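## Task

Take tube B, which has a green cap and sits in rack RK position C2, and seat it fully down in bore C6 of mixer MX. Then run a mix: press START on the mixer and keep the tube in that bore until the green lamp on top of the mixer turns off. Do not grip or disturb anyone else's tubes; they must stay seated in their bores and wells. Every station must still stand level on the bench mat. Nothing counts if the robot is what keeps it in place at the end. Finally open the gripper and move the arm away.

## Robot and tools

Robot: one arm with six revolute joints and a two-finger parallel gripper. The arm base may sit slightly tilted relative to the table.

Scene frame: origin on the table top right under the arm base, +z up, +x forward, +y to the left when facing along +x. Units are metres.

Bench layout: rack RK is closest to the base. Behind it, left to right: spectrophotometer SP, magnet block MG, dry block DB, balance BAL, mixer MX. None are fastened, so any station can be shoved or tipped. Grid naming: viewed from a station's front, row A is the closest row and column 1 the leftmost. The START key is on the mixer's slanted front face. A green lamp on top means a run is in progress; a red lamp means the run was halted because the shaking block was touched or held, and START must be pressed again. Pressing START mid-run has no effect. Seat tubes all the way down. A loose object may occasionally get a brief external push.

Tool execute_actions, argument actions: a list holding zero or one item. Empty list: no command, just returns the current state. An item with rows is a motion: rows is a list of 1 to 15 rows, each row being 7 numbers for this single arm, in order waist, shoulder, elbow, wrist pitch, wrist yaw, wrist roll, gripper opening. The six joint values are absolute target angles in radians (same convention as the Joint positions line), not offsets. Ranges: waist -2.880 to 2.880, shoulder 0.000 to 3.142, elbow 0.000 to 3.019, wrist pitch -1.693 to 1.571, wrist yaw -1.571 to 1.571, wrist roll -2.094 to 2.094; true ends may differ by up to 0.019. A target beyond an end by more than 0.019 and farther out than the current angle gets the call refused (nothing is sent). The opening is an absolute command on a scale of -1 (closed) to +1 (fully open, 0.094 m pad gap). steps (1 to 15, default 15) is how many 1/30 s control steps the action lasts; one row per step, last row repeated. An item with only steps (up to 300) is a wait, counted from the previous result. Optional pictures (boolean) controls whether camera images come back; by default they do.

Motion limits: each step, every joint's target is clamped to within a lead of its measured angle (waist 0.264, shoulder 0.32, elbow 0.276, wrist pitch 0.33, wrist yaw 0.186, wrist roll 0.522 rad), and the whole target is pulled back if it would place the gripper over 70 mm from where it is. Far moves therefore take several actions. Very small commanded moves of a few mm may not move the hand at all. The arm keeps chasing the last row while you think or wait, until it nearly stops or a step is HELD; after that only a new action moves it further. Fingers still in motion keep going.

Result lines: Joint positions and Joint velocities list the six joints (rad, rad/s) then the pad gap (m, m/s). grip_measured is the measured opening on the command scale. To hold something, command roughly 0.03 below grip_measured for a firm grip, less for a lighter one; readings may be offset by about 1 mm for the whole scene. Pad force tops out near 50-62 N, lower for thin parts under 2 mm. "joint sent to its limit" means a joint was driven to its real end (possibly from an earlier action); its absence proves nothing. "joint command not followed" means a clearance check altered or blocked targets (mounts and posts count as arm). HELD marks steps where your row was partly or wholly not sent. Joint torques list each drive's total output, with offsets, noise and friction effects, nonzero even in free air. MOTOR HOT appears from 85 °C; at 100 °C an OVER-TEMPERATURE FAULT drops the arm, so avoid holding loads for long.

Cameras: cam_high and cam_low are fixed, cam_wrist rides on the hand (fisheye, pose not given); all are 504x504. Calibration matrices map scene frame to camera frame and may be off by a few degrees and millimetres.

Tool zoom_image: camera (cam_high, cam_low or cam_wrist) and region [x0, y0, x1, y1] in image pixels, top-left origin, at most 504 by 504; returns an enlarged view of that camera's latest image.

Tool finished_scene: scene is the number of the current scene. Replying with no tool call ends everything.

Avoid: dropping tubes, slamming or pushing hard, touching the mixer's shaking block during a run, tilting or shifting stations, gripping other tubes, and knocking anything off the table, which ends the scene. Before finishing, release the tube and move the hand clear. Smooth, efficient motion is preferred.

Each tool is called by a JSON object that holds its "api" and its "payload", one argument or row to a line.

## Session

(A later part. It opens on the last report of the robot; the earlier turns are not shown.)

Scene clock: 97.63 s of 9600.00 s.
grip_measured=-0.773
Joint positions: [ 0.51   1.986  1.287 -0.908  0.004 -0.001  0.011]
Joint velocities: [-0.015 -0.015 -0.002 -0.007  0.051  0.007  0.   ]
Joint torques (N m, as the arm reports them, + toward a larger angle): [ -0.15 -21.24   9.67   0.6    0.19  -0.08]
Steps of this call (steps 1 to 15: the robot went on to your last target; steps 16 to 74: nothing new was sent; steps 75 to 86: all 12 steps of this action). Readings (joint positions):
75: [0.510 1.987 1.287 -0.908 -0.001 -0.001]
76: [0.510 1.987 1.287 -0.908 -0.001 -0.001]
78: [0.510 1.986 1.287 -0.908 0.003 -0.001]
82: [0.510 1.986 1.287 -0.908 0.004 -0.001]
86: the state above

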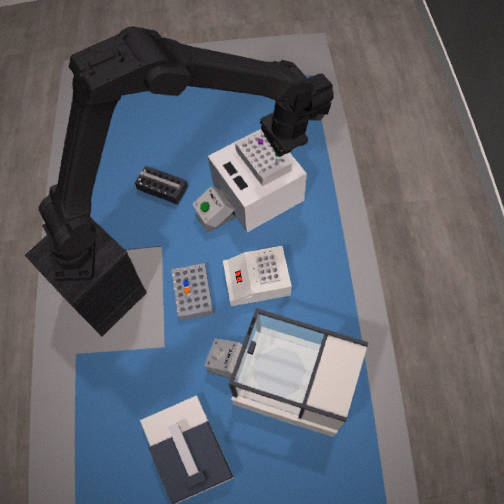

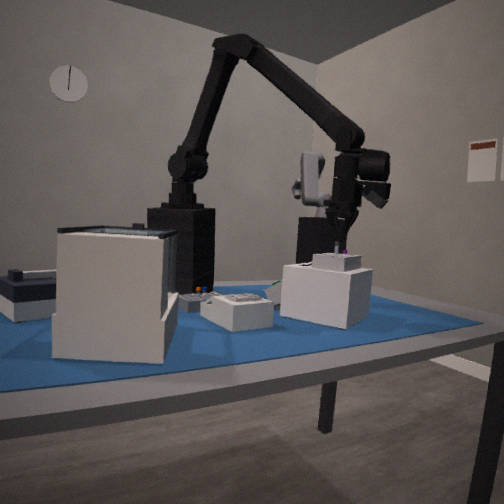

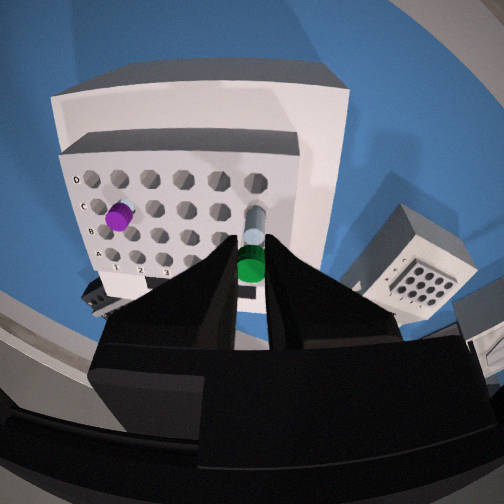

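Centred.

{"api": "execute_actions", "payload": {
  "actions": [
    {"rows":[[0.51,1.985,1.318,-0.892,0.003,-0.01,-0.79],[0.51,1.99,1.318,-0.892,0.003,-0.01,-0.79],[0.51,1.994,1.318,-0.892,0.003,-0.01,-0.79],[0.51,1.998,1.318,-0.891,0.003,-0.01,-0.79],[0.51,2.001,1.318,-0.89,0.003,-0.01,-0.79],[0.51,2.004,1.318,-0.889,0.003,-0.01,-0.79],[0.51,2.007,1.318,-0.888,0.003,-0.01,-0.79],[0.51,2.01,1.318,-0.887,0.003,-0.01,-0.79]],"steps":15}
  ]
}}

{"api": "zoom_image", "payload": {
  "camera": "cam_wrist",
  "region": [200,150,320,270]
}}

Scene clock: 100.33 s of 9600.00 s.
grip_measured=-0.773
Joint positions: [ 0.51   1.987  1.287 -0.908  0.003 -0.001  0.011]
Joint velocities: [-0.005 -0.005  0.007  0.002  0.022 -0.081 -0.001]
Joint torques (N m, as the arm reports them, + toward a larger angle): [  0.33 -17.63   9.6    0.73  -0.09  -0.07]
Steps of this call (steps 1 to 15: the robot went on to your last target; steps 16 to 66: nothing new was sent; steps 67 to 81: all 15 steps of this action). Readings (joint positions):
67: [0.510 1.986 1.287 -0.908 0.003 -0.001]
68: [0.510 1.986 1.287 -0.908 0.003 -0.001]
70: [0.510 1.986 1.287 -0.908 0.003 -0.001]
74: [0.510 1.987 1.287 -0.908 0.003 -0.001]
81: the state above

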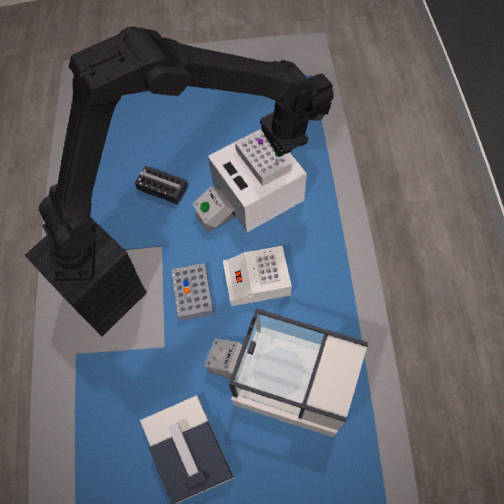

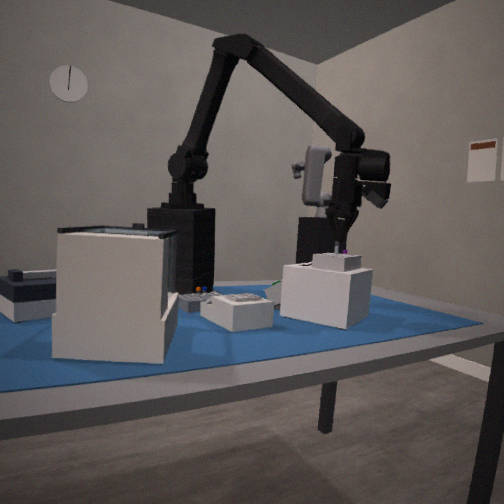

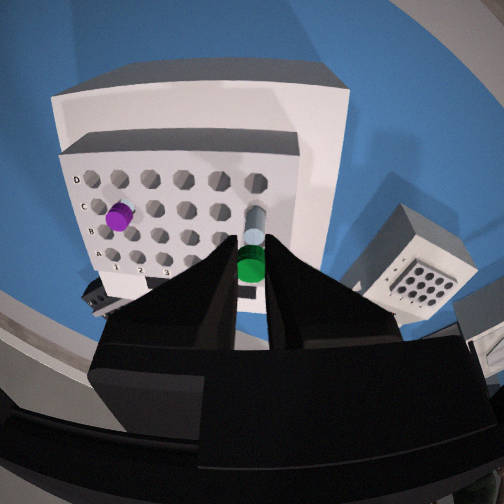

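Region (200, 150, 320, 270) of cam_wrist's 504x504 image, scaled by 4.200, with more detail than that image has.

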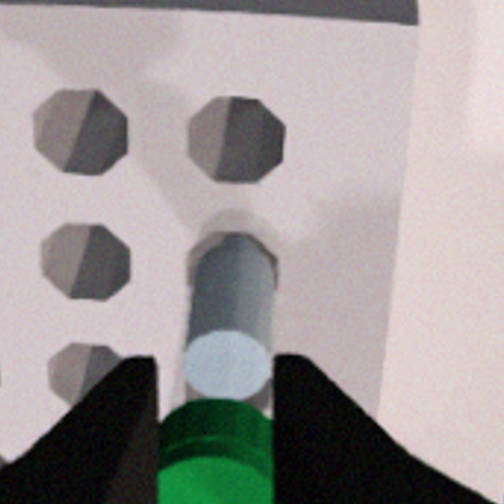

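{"api": "execute_actions", "payload": {
  "actions": [
    {"rows":[[0.51,2.003,1.318,-0.886,0.003,-0.01,-0.79],[0.51,2.003,1.318,-0.885,0.003,-0.01,-0.79],[0.51,2.003,1.318,-0.884,0.003,-0.01,-0.79],[0.51,2.003,1.318,-0.883,0.003,-0.01,-0.79],[0.51,2.003,1.318,-0.882,0.003,-0.01,-0.79],[0.51,2.005,1.318,-0.882,0.003,-0.01,-0.79],[0.51,2.007,1.318,-0.882,0.003,-0.01,-0.79],[0.51,2.01,1.318,-0.882,0.003,-0.01,-0.79]],"steps":15}
  ]
}}

{"api": "zoom_image", "payload": {
  "camera": "cam_wrist",
  "region": [200,150,320,270]
}}

Scene clock: 104.37 s of 9600.00 s.
grip_measured=-0.773
Joint positions: [ 0.51   1.987  1.287 -0.905  0.003 -0.001  0.011]
Joint velocities: [ 0.005 -0.005 -0.012 -0.007  0.022 -0.022  0.001]
Joint torques (N m, as the arm reports them, + toward a larger angle): [  0.4  -17.95   9.61   0.84  -0.1   -0.07]
Steps of this call (steps 1 to 15: the robot went on to your last target; steps 16 to 106: nothing new was sent; steps 107 to 121: all 15 steps of this action). Readings (joint positions):
107: [0.510 1.987 1.287 -0.908 0.003 -0.001]
108: [0.510 1.987 1.287 -0.907 0.003 -0.001]
110: [0.510 1.987 1.287 -0.906 0.003 -0.001]
114: [0.510 1.987 1.287 -0.905 0.003 -0.001]
121: the state above

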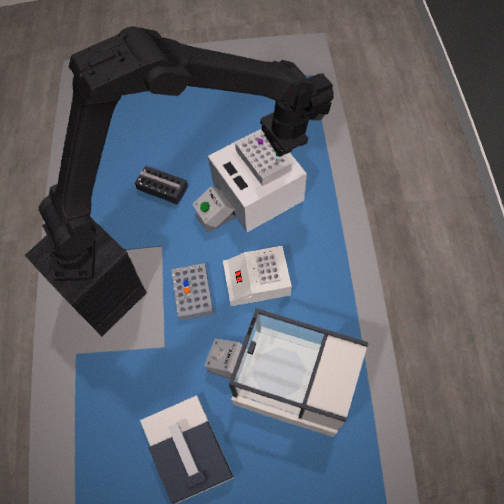

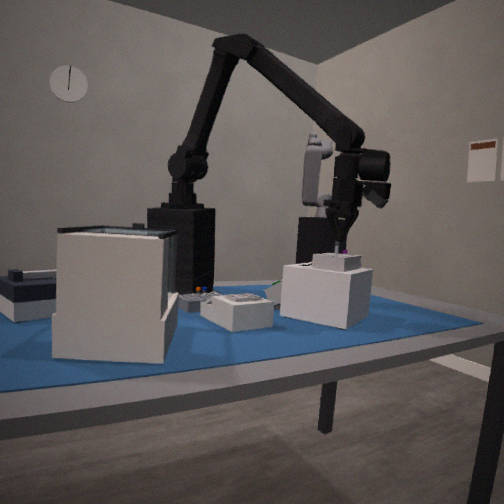

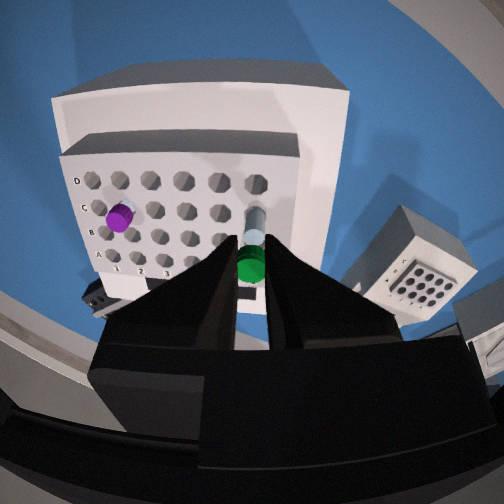

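Region (200, 150, 320, 270) of cam_wrist's 504x504 image, scaled by 4.200, with more detail than that image has.

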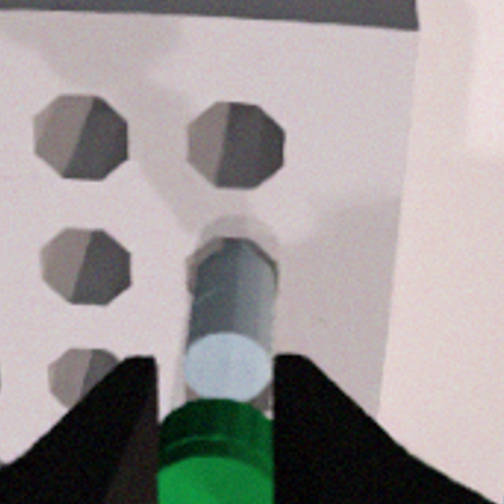

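{"api": "execute_actions", "payload": {
  "actions": [
    {"rows":[[0.51,2.012,1.318,-0.895,0.003,-0.01,-0.79],[0.51,2.015,1.318,-0.9,0.003,-0.01,-0.79],[0.51,2.018,1.318,-0.905,0.003,-0.01,-0.79],[0.51,2.021,1.318,-0.905,0.003,-0.01,-0.79],[0.51,2.024,1.318,-0.905,0.003,-0.01,-0.79]],"steps":15}
  ]
}}

{"api": "zoom_image", "payload": {
  "camera": "cam_wrist",
  "region": [200,150,320,270]
}}

{"api": "zoom_image", "payload": {
  "camera": "cam_low",
  "region": [310,220,370,280]
}}

Scene clock: 107.63 s of 9600.00 s.
grip_measured=-0.773
Joint positions: [ 0.51   1.988  1.288 -0.905  0.003 -0.001  0.011]
Joint velocities: [-0.005 -0.015 -0.022 -0.002  0.022  0.007 -0.   ]
Joint torques (N m, as the arm reports them, + toward a larger angle): [  0.24 -16.86   9.53   0.09  -0.1   -0.08]
Steps of this call (steps 1 to 15: the robot went on to your last target; steps 16 to 83: nothing new was sent; steps 84 to 98: all 15 steps of this action). Readings (joint positions):
84: [0.510 1.987 1.287 -0.905 0.003 -0.001]
85: [0.510 1.987 1.287 -0.905 0.003 -0.001]
87: [0.510 1.988 1.287 -0.905 0.003 -0.001]
91: [0.510 1.988 1.287 -0.905 0.003 -0.001]
98: the state above

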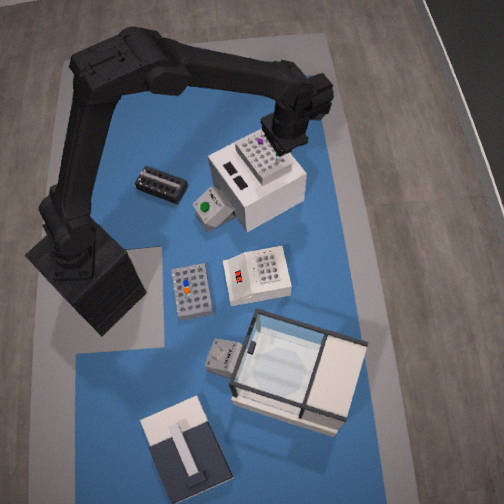

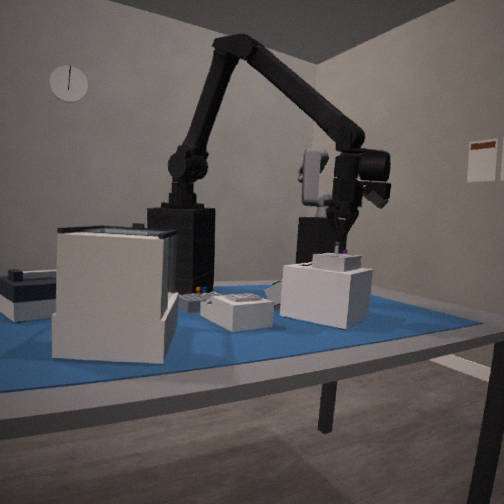

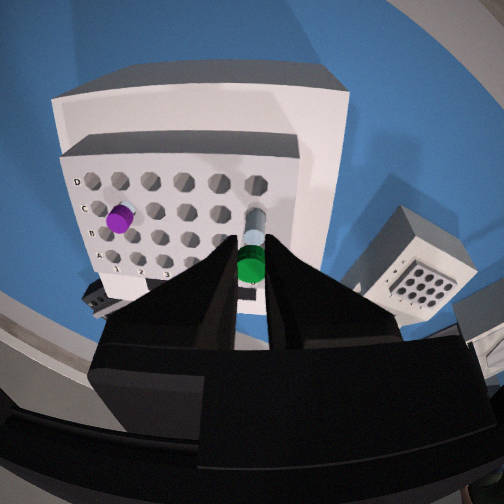

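Region (200, 150, 320, 270) of cam_wrist's 504x504 image, scaled by 4.200, with more detail than that image has.

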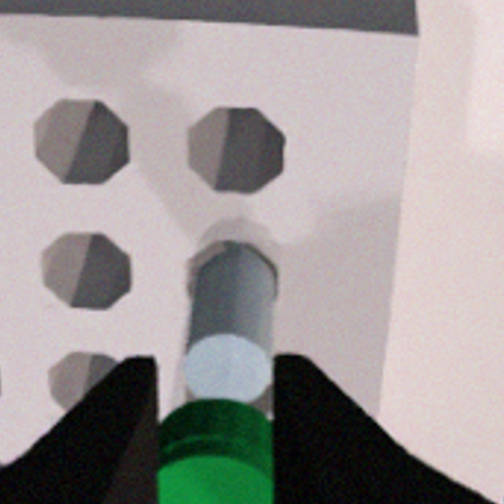

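Region (310, 220, 370, 280) of cam_low's 504x504 image, scaled by 8.400, with more detail than that image has.

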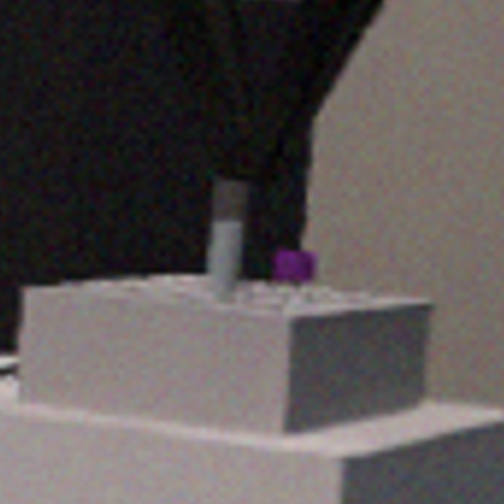

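{"api": "execute_actions", "payload": {
  "actions": [
    {"rows":[[0.514,2.015,1.318,-0.915,0.0,-0.01,-0.79],[0.514,2.015,1.318,-0.92,0.0,-0.01,-0.79],[0.514,2.015,1.318,-0.922,0.0,-0.01,-0.79],[0.514,2.015,1.318,-0.924,0.0,-0.01,-0.79],[0.514,2.015,1.318,-0.926,0.0,-0.01,-0.79],[0.514,2.015,1.318,-0.928,0.0,-0.01,-0.79],[0.514,2.015,1.318,-0.93,0.0,-0.01,-0.79]],"steps":15}
  ]
}}

{"api": "zoom_image", "payload": {
  "camera": "cam_wrist",
  "region": [200,150,320,270]
}}

Scene clock: 111.87 s of 9600.00 s.
grip_measured=-0.773
Joint positions: [ 0.51   1.988  1.288 -0.914  0.002 -0.001  0.011]
Joint velocities: [-0.015 -0.005 -0.007 -0.022  0.022  0.125  0.001]
Joint torques (N m, as the arm reports them, + toward a larger angle): [  0.7  -17.52   9.52  -0.49  -0.16  -0.09]
Steps of this call (steps 1 to 15: the robot went on to your last target; steps 16 to 112: nothing new was sent; steps 113 to 127: all 15 steps of this action). Readings (joint positions):
113: [0.510 1.988 1.288 -0.905 0.002 -0.001]
114: [0.510 1.988 1.288 -0.907 0.002 -0.001]
116: [0.510 1.988 1.288 -0.910 0.002 -0.001]
120: [0.510 1.988 1.288 -0.914 0.002 -0.001]
127: the state above

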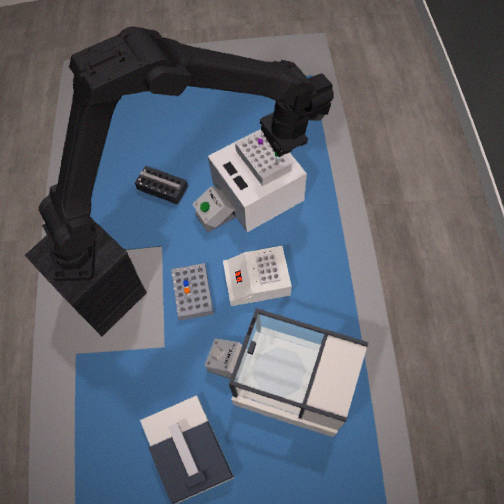

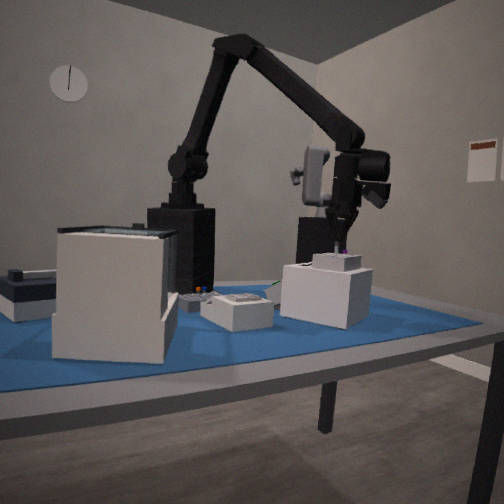

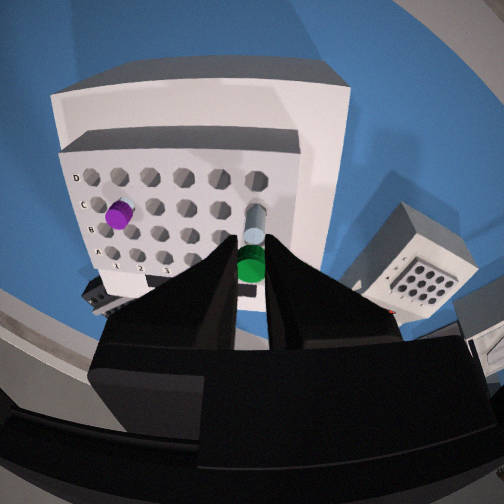

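Region (200, 150, 320, 270) of cam_wrist's 504x504 image, scaled by 4.200, with more detail than that image has.

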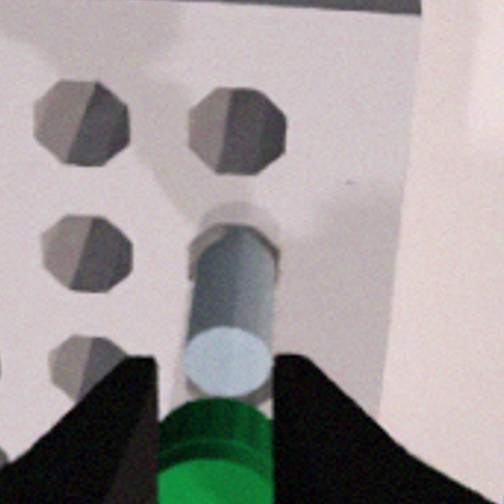

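{"api": "execute_actions", "payload": {
  "actions": [
    {"rows":[[0.514,2.017,1.318,-0.932,-0.003,-0.01,-0.79],[0.514,2.019,1.318,-0.934,-0.005,-0.01,-0.79],[0.514,2.021,1.318,-0.936,-0.007,-0.01,-0.79],[0.514,2.023,1.318,-0.938,-0.007,-0.01,-0.79],[0.514,2.025,1.318,-0.94,-0.007,-0.01,-0.79]],"steps":15}
  ]
}}

{"api": "zoom_image", "payload": {
  "camera": "cam_wrist",
  "region": [200,150,320,270]
}}

{"api": "zoom_image", "payload": {
  "camera": "cam_low",
  "region": [310,220,370,280]
}}

Scene clock: 115.37 s of 9600.00 s.
grip_measured=-0.773
Joint positions: [ 0.51   1.992  1.293 -0.924 -0.001 -0.001  0.011]
Joint velocities: [ 0.005 -0.015  0.002 -0.007  0.037 -0.022  0.   ]
Joint torques (N m, as the arm reports them, + toward a larger angle): [  0.49 -17.1    9.02  -0.54  -0.33  -0.09]
Steps of this call (steps 1 to 15: the robot went on to your last target; steps 16 to 90: nothing new was sent; steps 91 to 105: all 15 steps of this action). Readings (joint positions):
91: [0.510 1.988 1.288 -0.914 0.001 -0.001]
92: [0.510 1.988 1.288 -0.915 0.000 -0.001]
94: [0.510 1.990 1.290 -0.918 -0.001 -0.001]
98: [0.510 1.992 1.293 -0.923 -0.001 -0.001]
105: the state above

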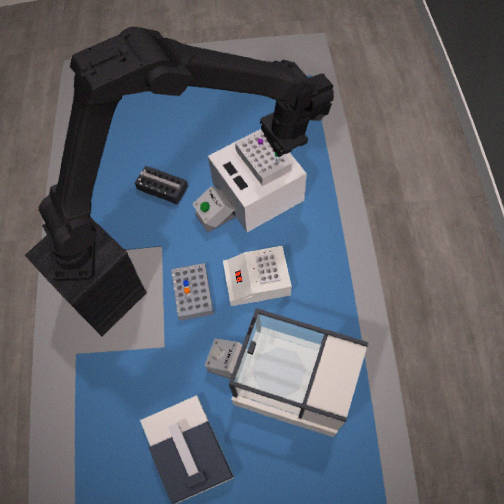

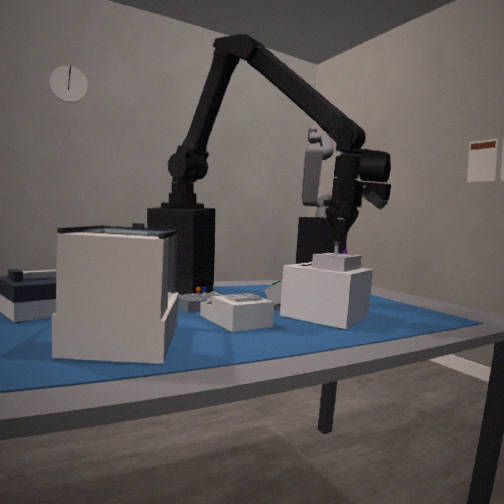

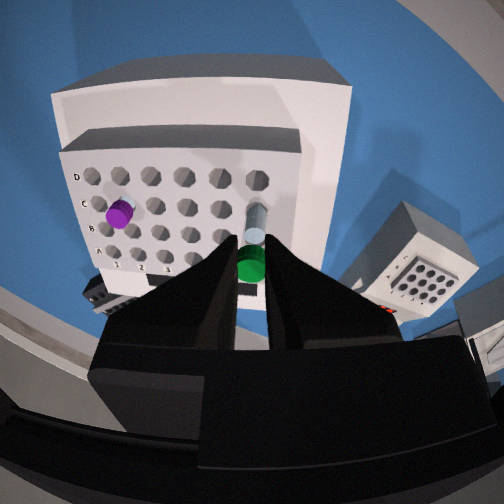

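Region (200, 150, 320, 270) of cam_wrist's 504x504 image, scaled by 4.200, with more detail than that image has.

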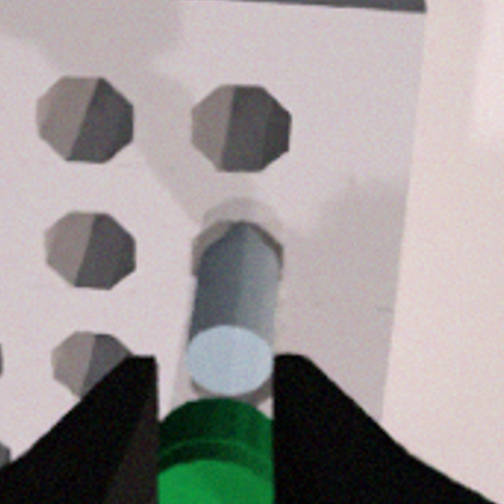

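Region (310, 220, 370, 280) of cam_low's 504x504 image, scaled by 8.400, with more detail than that image has.

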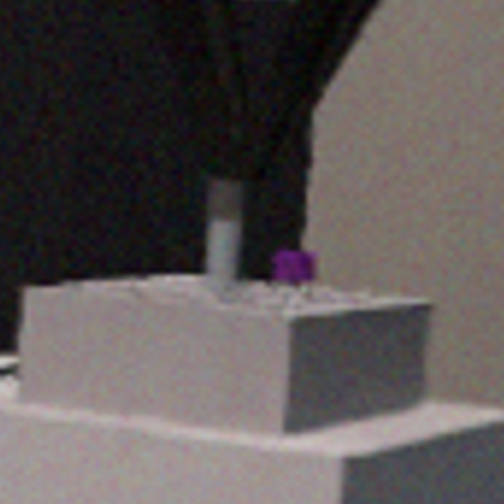

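{"api": "execute_actions", "payload": {
  "actions": [
    {"rows":[[0.512,2.0,1.31,-0.94,0,-0.01,-0.79],[0.512,1.985,1.305,-0.942,0,-0.01,-0.79],[0.512,1.98,1.3,-0.944,0,-0.01,-0.79],[0.512,1.98,1.3,-0.945,0,-0.01,-0.79],[0.512,1.98,1.3,-0.945,0,-0.01,-0.79],[0.512,1.98,1.3,-0.945,0,-0.01,-0.79],[0.512,1.99,1.3,-0.93,0,-0.01,-0.79],[0.512,2.0,1.3,-0.93,0,-0.01,-0.79],[0.512,2.005,1.3,-0.93,0,-0.01,-0.79],[0.512,2.01,1.3,-0.93,0,-0.01,-0.79],[0.512,2.015,1.3,-0.93,0,-0.01,-0.79]],"steps":15}
  ]
}}

{"api": "zoom_image", "payload": {
  "camera": "cam_wrist",
  "region": [200,150,320,270]
}}

Scene clock: 121.00 s of 9600.00 s.
grip_measured=-0.773
Joint positions: [ 0.51   1.992  1.293 -0.927 -0.    -0.001  0.011]
Joint velocities: [ 0.005 -0.015  0.007 -0.002  0.022  0.007  0.   ]
Joint torques (N m, as the arm reports them, + toward a larger angle): [  0.34 -17.79   7.54  -0.03  -0.08  -0.09]
Steps of this call (steps 1 to 15: the robot went on to your last target; steps 16 to 154: nothing new was sent; steps 155 to 169: all 15 steps of this action). Readings (joint positions):
155: [0.510 1.992 1.293 -0.924 -0.000 -0.001]
156: [0.510 1.992 1.293 -0.924 -0.000 -0.001]
158: [0.510 1.991 1.293 -0.926 -0.000 -0.001]
162: [0.510 1.991 1.293 -0.927 -0.000 -0.001]
169: the state above

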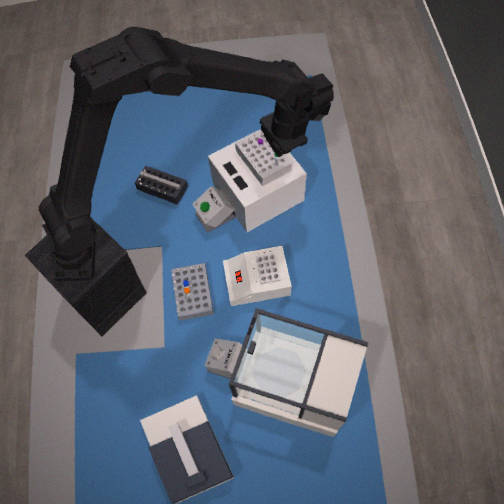

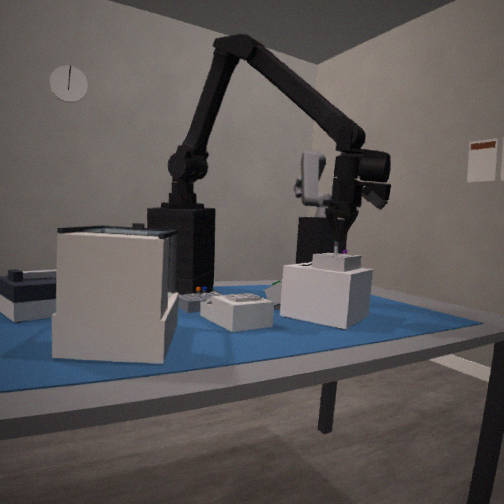

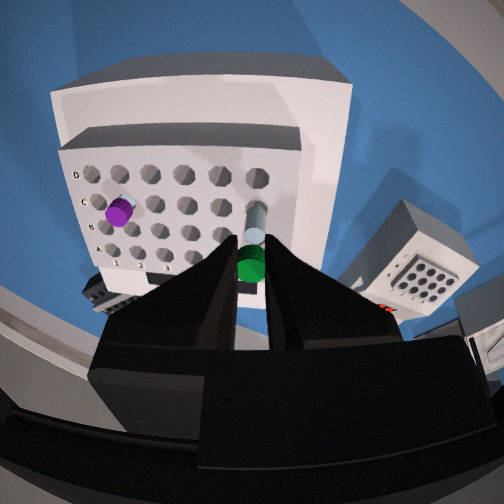

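Region (200, 150, 320, 270) of cam_wrist's 504x504 image, scaled by 4.200, with more detail than that image has.

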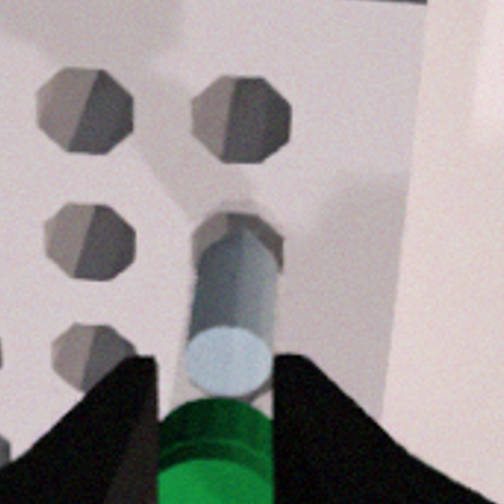

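{"api": "execute_actions", "payload": {
  "actions": [
    {"rows":[[0.512,1.99,1.3,-0.92,0,-0.01,-0.79],[0.512,1.98,1.3,-0.915,0,-0.01,-0.79],[0.512,1.98,1.3,-0.911,0,-0.01,-0.79],[0.512,1.98,1.3,-0.909,0,-0.01,-0.79],[0.512,1.98,1.3,-0.908,0,-0.01,-0.79],[0.512,1.98,1.3,-0.908,0,-0.01,-0.79],[0.512,1.99,1.3,-0.908,0,-0.01,-0.79],[0.512,2.0,1.3,-0.908,0,-0.01,-0.79],[0.512,2.005,1.3,-0.908,0,-0.01,-0.79],[0.512,2.01,1.3,-0.908,0,-0.01,-0.79],[0.512,2.015,1.3,-0.908,0,-0.01,-0.79]],"steps":15}
  ]
}}

{"api": "zoom_image", "payload": {
  "camera": "cam_wrist",
  "region": [200,150,320,270]
}}

Scene clock: 124.10 s of 9600.00 s.
grip_measured=-0.773
Joint positions: [ 0.51   1.991  1.293 -0.926 -0.    -0.001  0.011]
Joint velocities: [ 0.005 -0.015 -0.002 -0.007  0.066 -0.037 -0.001]
Joint torques (N m, as the arm reports them, + toward a larger angle): [  0.3  -17.84   7.56   0.64  -0.09  -0.08]
Steps of this call (steps 1 to 15: the robot went on to your last target; steps 16 to 78: nothing new was sent; steps 79 to 93: all 15 steps of this action). Readings (joint positions):
79: [0.510 1.992 1.293 -0.927 -0.000 -0.001]
80: [0.510 1.991 1.293 -0.927 -0.000 -0.001]
82: [0.510 1.991 1.293 -0.927 -0.000 -0.001]
86: [0.510 1.991 1.293 -0.926 -0.000 -0.001]
93: the state above

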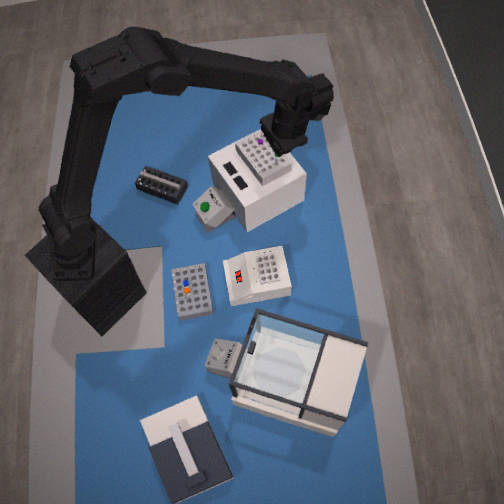

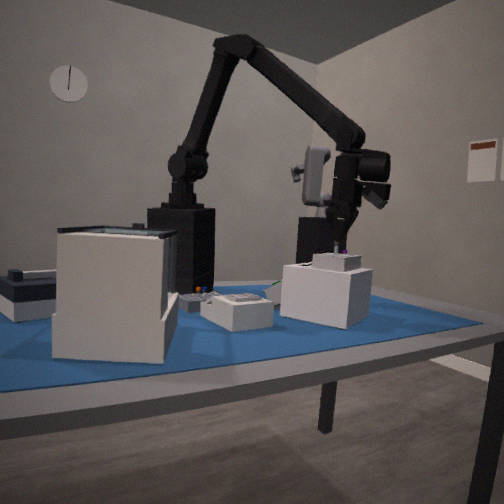

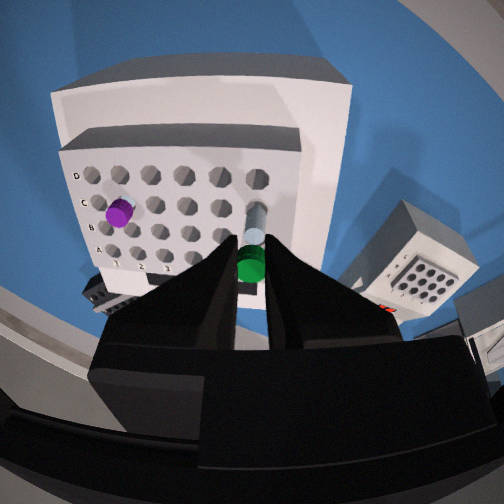

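Region (200, 150, 320, 270) of cam_wrist's 504x504 image, scaled by 4.200, with more detail than that image has.

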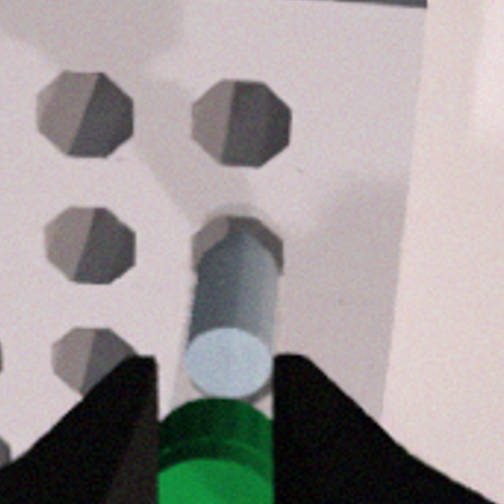

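{"api": "execute_actions", "payload": {
  "actions": [
    {"rows":[[0.512,1.985,1.3,-0.908,0,-0.01,-0.79],[0.512,1.975,1.3,-0.908,0,-0.01,-0.79],[0.512,1.975,1.3,-0.907,0,-0.01,-0.79],[0.512,1.975,1.3,-0.906,0,-0.01,-0.79],[0.512,1.975,1.3,-0.905,0,-0.01,-0.79],[0.512,1.98,1.3,-0.905,0,-0.01,-0.79],[0.512,1.99,1.3,-0.905,0,-0.01,-0.79],[0.512,2.0,1.3,-0.905,0,-0.01,-0.79],[0.512,2.005,1.3,-0.905,0,-0.01,-0.79],[0.512,2.01,1.3,-0.905,0,-0.01,-0.79],[0.512,2.015,1.3,-0.905,0,-0.01,-0.79]],"steps":15}
  ]
}}

{"api": "zoom_image", "payload": {
  "camera": "cam_wrist",
  "region": [200,150,320,270]
}}

Scene clock: 127.50 s of 9600.00 s.
grip_measured=-0.773
Joint positions: [ 0.51   1.991  1.293 -0.923 -0.    -0.001  0.011]
Joint velocities: [-0.015 -0.015  0.002  0.002  0.051  0.007  0.   ]
Joint torques (N m, as the arm reports them, + toward a larger angle): [  0.43 -17.6    7.61   0.68  -0.07  -0.08]
Steps of this call (steps 1 to 15: the robot went on to your last target; steps 16 to 87: nothing new was sent; steps 88 to 102: all 15 steps of this action). Readings (joint positions):
88: [0.510 1.991 1.293 -0.926 -0.000 -0.001]
89: [0.510 1.991 1.293 -0.926 -0.000 -0.001]
91: [0.510 1.991 1.293 -0.925 -0.000 -0.001]
95: [0.510 1.991 1.293 -0.923 -0.000 -0.001]
102: the state above

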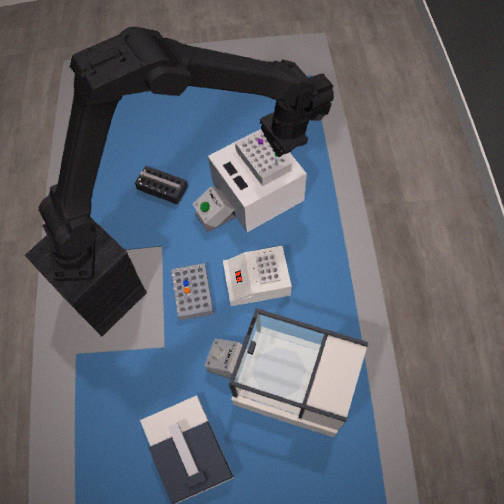

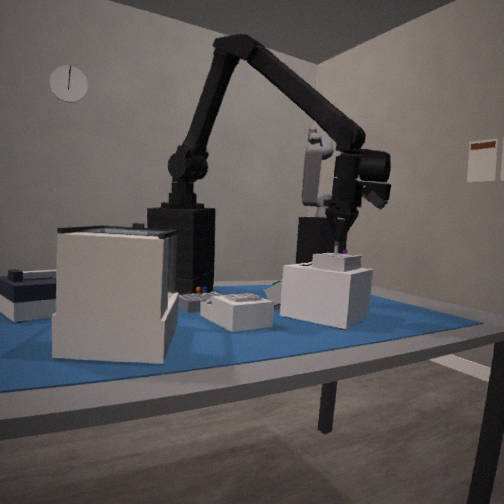

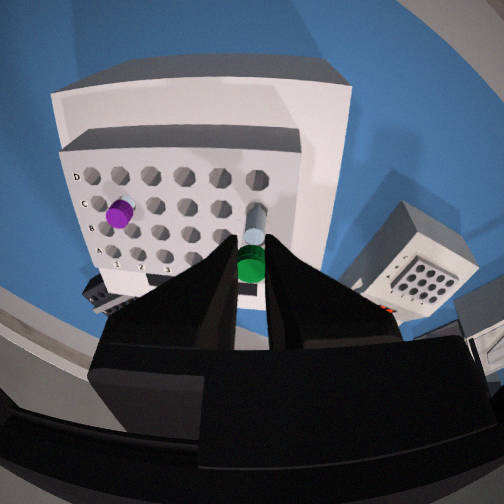

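Region (200, 150, 320, 270) of cam_wrist's 504x504 image, scaled by 4.200, with more detail than that image has.

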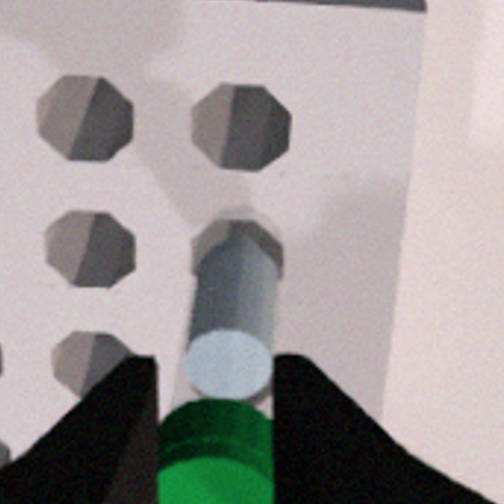

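{"api": "execute_actions", "payload": {
  "actions": [
    {"rows":[[0.512,1.98,1.3,-0.92,0,-0.01,-0.79],[0.512,1.97,1.3,-0.92,0,-0.01,-0.79],[0.512,1.964,1.3,-0.92,0,-0.01,-0.79]],"steps":15}
  ]
}}

{"api": "zoom_image", "payload": {
  "camera": "cam_wrist",
  "region": [200,150,320,270]
}}

Scene clock: 134.53 s of 9600.00 s.
grip_measured=-0.773
Joint positions: [ 0.51   1.988  1.293 -0.923 -0.    -0.001  0.011]
Joint velocities: [ 0.005 -0.005 -0.002  0.007  0.037  0.007 -0.   ]
Joint torques (N m, as the arm reports them, + toward a larger angle): [  0.53 -22.57   7.59   0.19  -0.07  -0.09]
Steps of this call (steps 1 to 15: the robot went on to your last target; steps 16 to 196: nothing new was sent; steps 197 to 211: all 15 steps of this action). Readings (joint positions):
197: [0.510 1.991 1.293 -0.923 -0.000 -0.001]
198: [0.510 1.991 1.293 -0.923 -0.000 -0.001]
200: [0.510 1.990 1.293 -0.923 -0.000 -0.001]
204: [0.510 1.988 1.293 -0.923 -0.000 -0.001]
211: the state above

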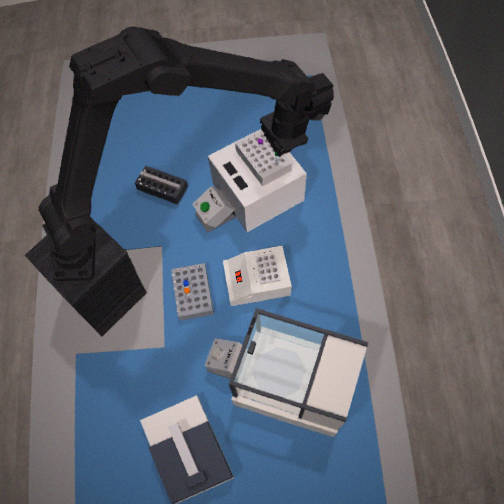

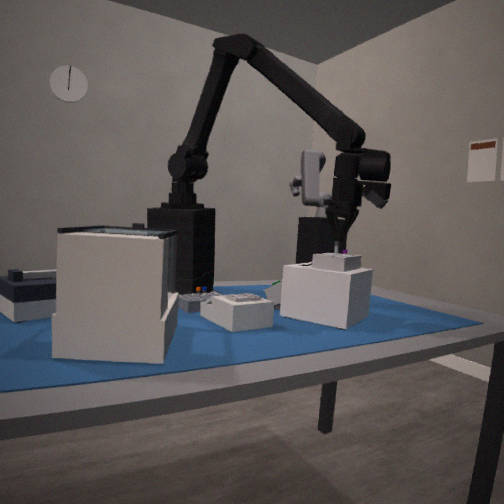

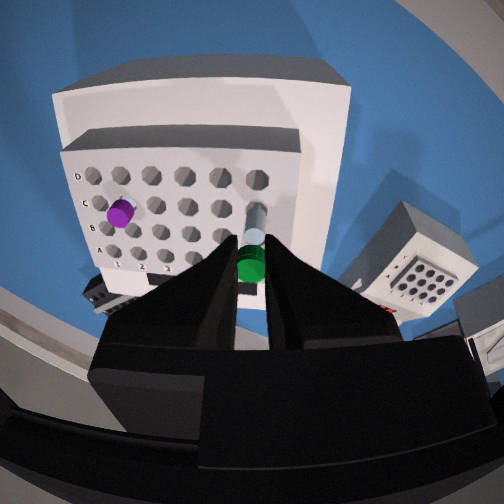

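Region (200, 150, 320, 270) of cam_wrist's 504x504 image, scaled by 4.200, with more detail than that image has.

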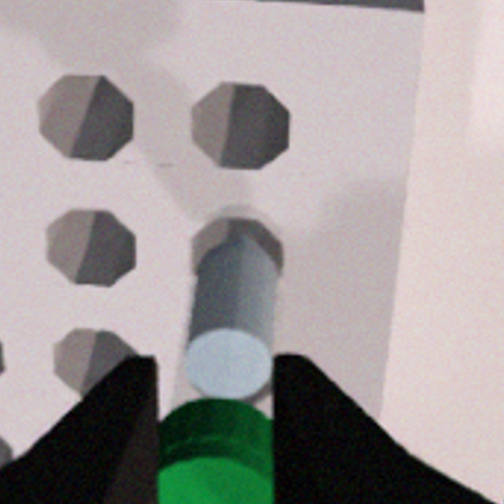

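{"api": "execute_actions", "payload": {
  "actions": [
    {"rows":[[0.512,1.975,1.3,-0.91,0,-0.01,-0.79],[0.512,1.98,1.3,-0.905,0,-0.01,-0.79],[0.512,1.98,1.3,-0.903,0,-0.01,-0.79],[0.512,1.98,1.3,-0.902,0,-0.01,-0.79],[0.512,1.985,1.3,-0.902,0,-0.01,-0.79],[0.512,1.99,1.3,-0.902,0,-0.01,-0.79],[0.512,1.995,1.3,-0.902,0,-0.01,-0.79],[0.512,2.0,1.3,-0.902,0,-0.01,-0.79],[0.512,2.004,1.3,-0.902,0,-0.01,-0.79],[0.512,2.008,1.3,-0.902,0,-0.01,-0.79],[0.512,2.012,1.3,-0.901,0,-0.01,-0.79]],"steps":15}
  ]
}}

{"api": "zoom_image", "payload": {
  "camera": "cam_wrist",
  "region": [200,150,320,270]
}}

Scene clock: 145.63 s of 9600.00 s.
grip_measured=-0.773
Joint positions: [ 0.51   1.991  1.293 -0.919 -0.    -0.001  0.011]
Joint velocities: [-0.005 -0.015  0.012 -0.002  0.037 -0.022 -0.   ]
Joint torques (N m, as the arm reports them, + toward a larger angle): [  0.6  -18.38   7.42   0.64  -0.1   -0.07]
Steps of this call (steps 1 to 15: the robot went on to your last target; steps 16 to 318: nothing new was sent; steps 319 to 333: all 15 steps of this action). Readings (joint positions):
319: [0.510 1.988 1.293 -0.923 -0.000 -0.001]
320: [0.510 1.988 1.293 -0.923 -0.000 -0.001]
322: [0.510 1.988 1.293 -0.921 -0.000 -0.001]
326: [0.510 1.988 1.293 -0.919 -0.000 -0.001]
333: the state above

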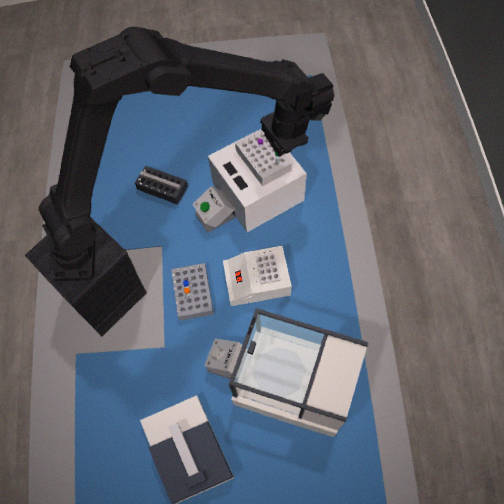

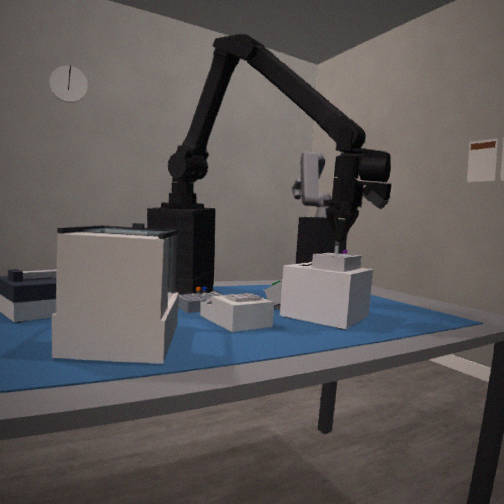

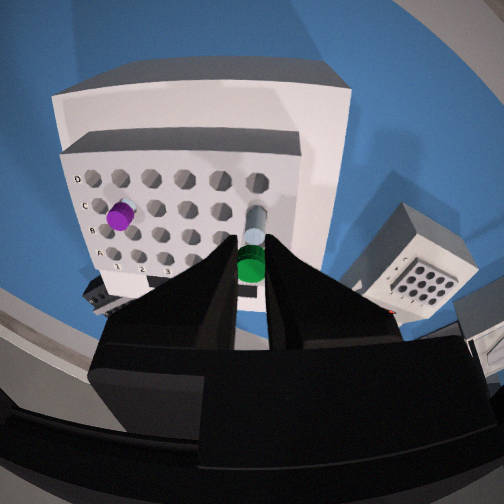

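Region (200, 150, 320, 270) of cam_wrist's 504x504 image, scaled by 4.200, with more detail than that image has.

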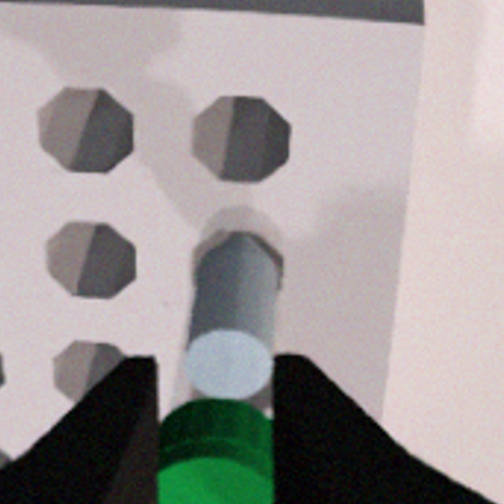

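{"api": "execute_actions", "payload": {
  "actions": [
    {"rows":[[0.512,1.98,1.3,-0.92,0,-0.01,-0.79],[0.512,1.964,1.3,-0.925,0,-0.01,-0.79],[0.512,1.964,1.3,-0.925,0,-0.01,-0.79],[0.512,1.964,1.3,-0.925,0,-0.01,-0.79],[0.512,1.964,1.3,-0.93,0,-0.01,-0.79],[0.512,1.964,1.3,-0.934,0,-0.01,-0.79],[0.512,1.964,1.3,-0.936,0,-0.01,-0.79],[0.512,1.964,1.3,-0.937,0,-0.01,-0.79]],"steps":15}
  ],
  "pictures": false
}}

{"api": "execute_actions", "payload": {
  "actions": [
    {"rows":[[0.512,1.98,1.3,-0.92,0,-0.01,-0.79],[0.512,1.99,1.3,-0.915,0,-0.01,-0.79],[0.512,1.995,1.3,-0.91,0,-0.01,-0.79],[0.512,2.0,1.3,-0.91,0,-0.01,-0.79],[0.512,2.004,1.3,-0.91,0,-0.01,-0.79],[0.512,2.008,1.3,-0.91,0,-0.01,-0.79],[0.512,2.012,1.3,-0.91,0,-0.01,-0.79]],"steps":15}
  ]
}}

{"api": "zoom_image", "payload": {
  "camera": "cam_wrist",
  "region": [200,150,320,270]
}}

Scene clock: 150.27 s of 9600.00 s.
grip_measured=-0.773
Joint positions: [ 0.51   1.988  1.293 -0.922 -0.    -0.001  0.011]
Joint velocities: [-0.005 -0.005 -0.012 -0.002  0.007  0.051 -0.   ]
Joint torques (N m, as the arm reports them, + toward a larger angle): [  0.4  -22.36   7.63  -0.47  -0.08  -0.08]
Steps of this call (steps 1 to 15: the robot went on to your last target; steps 16 to 124: nothing new was sent; steps 125 to 139: all 15 steps of this action). Readings (joint positions):
125: [0.510 1.991 1.293 -0.919 -0.000 -0.001]
126: [0.510 1.990 1.293 -0.919 -0.000 -0.001]
128: [0.510 1.989 1.293 -0.919 -0.000 -0.001]
132: [0.510 1.988 1.293 -0.920 -0.000 -0.001]
139: the state above

Scene clock: 150.77 s of 9600.00 s.
grip_measured=-0.773
Joint positions: [ 0.51   1.992  1.293 -0.922 -0.    -0.001  0.011]
Joint velocities: [-0.005  0.005 -0.012 -0.002 -0.007 -0.037  0.   ]
Joint torques (N m, as the arm reports them, + toward a larger angle): [  0.32 -18.34   7.67   0.55  -0.08  -0.08]
Steps of this call (steps 1 to 15: all 15 steps of this action). Readings (joint positions):
1: [0.510 1.988 1.293 -0.922 -0.000 -0.001]
2: [0.510 1.988 1.293 -0.922 -0.000 -0.001]
4: [0.510 1.988 1.293 -0.922 -0.000 -0.001]
8: [0.510 1.992 1.293 -0.922 -0.000 -0.001]
15: the state above

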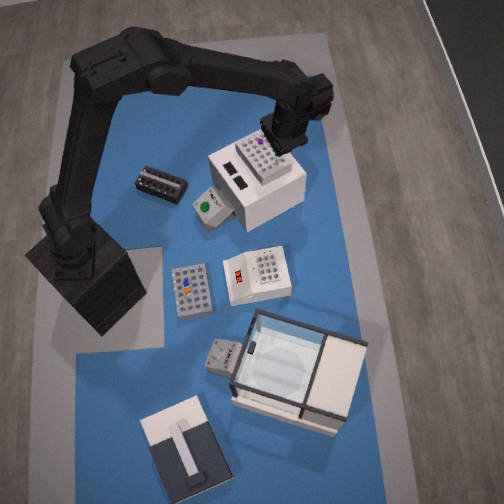

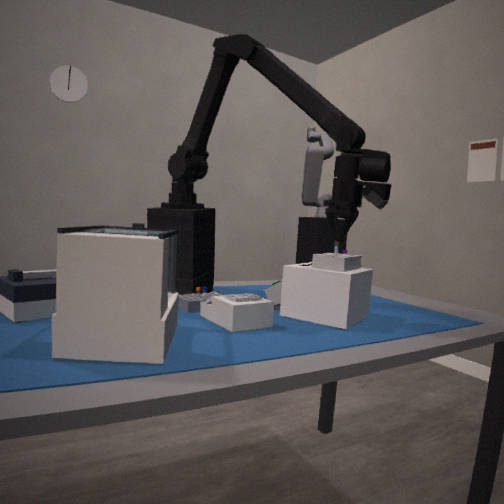

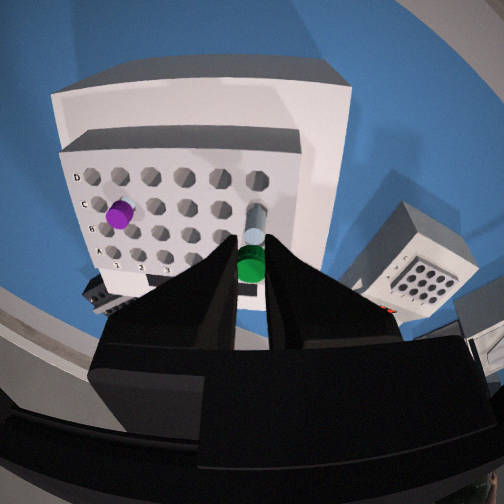

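Region (200, 150, 320, 270) of cam_wrist's 504x504 image, scaled by 4.200, with more detail than that image has.

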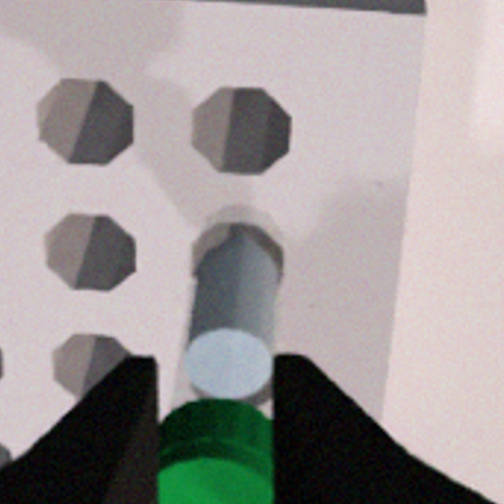

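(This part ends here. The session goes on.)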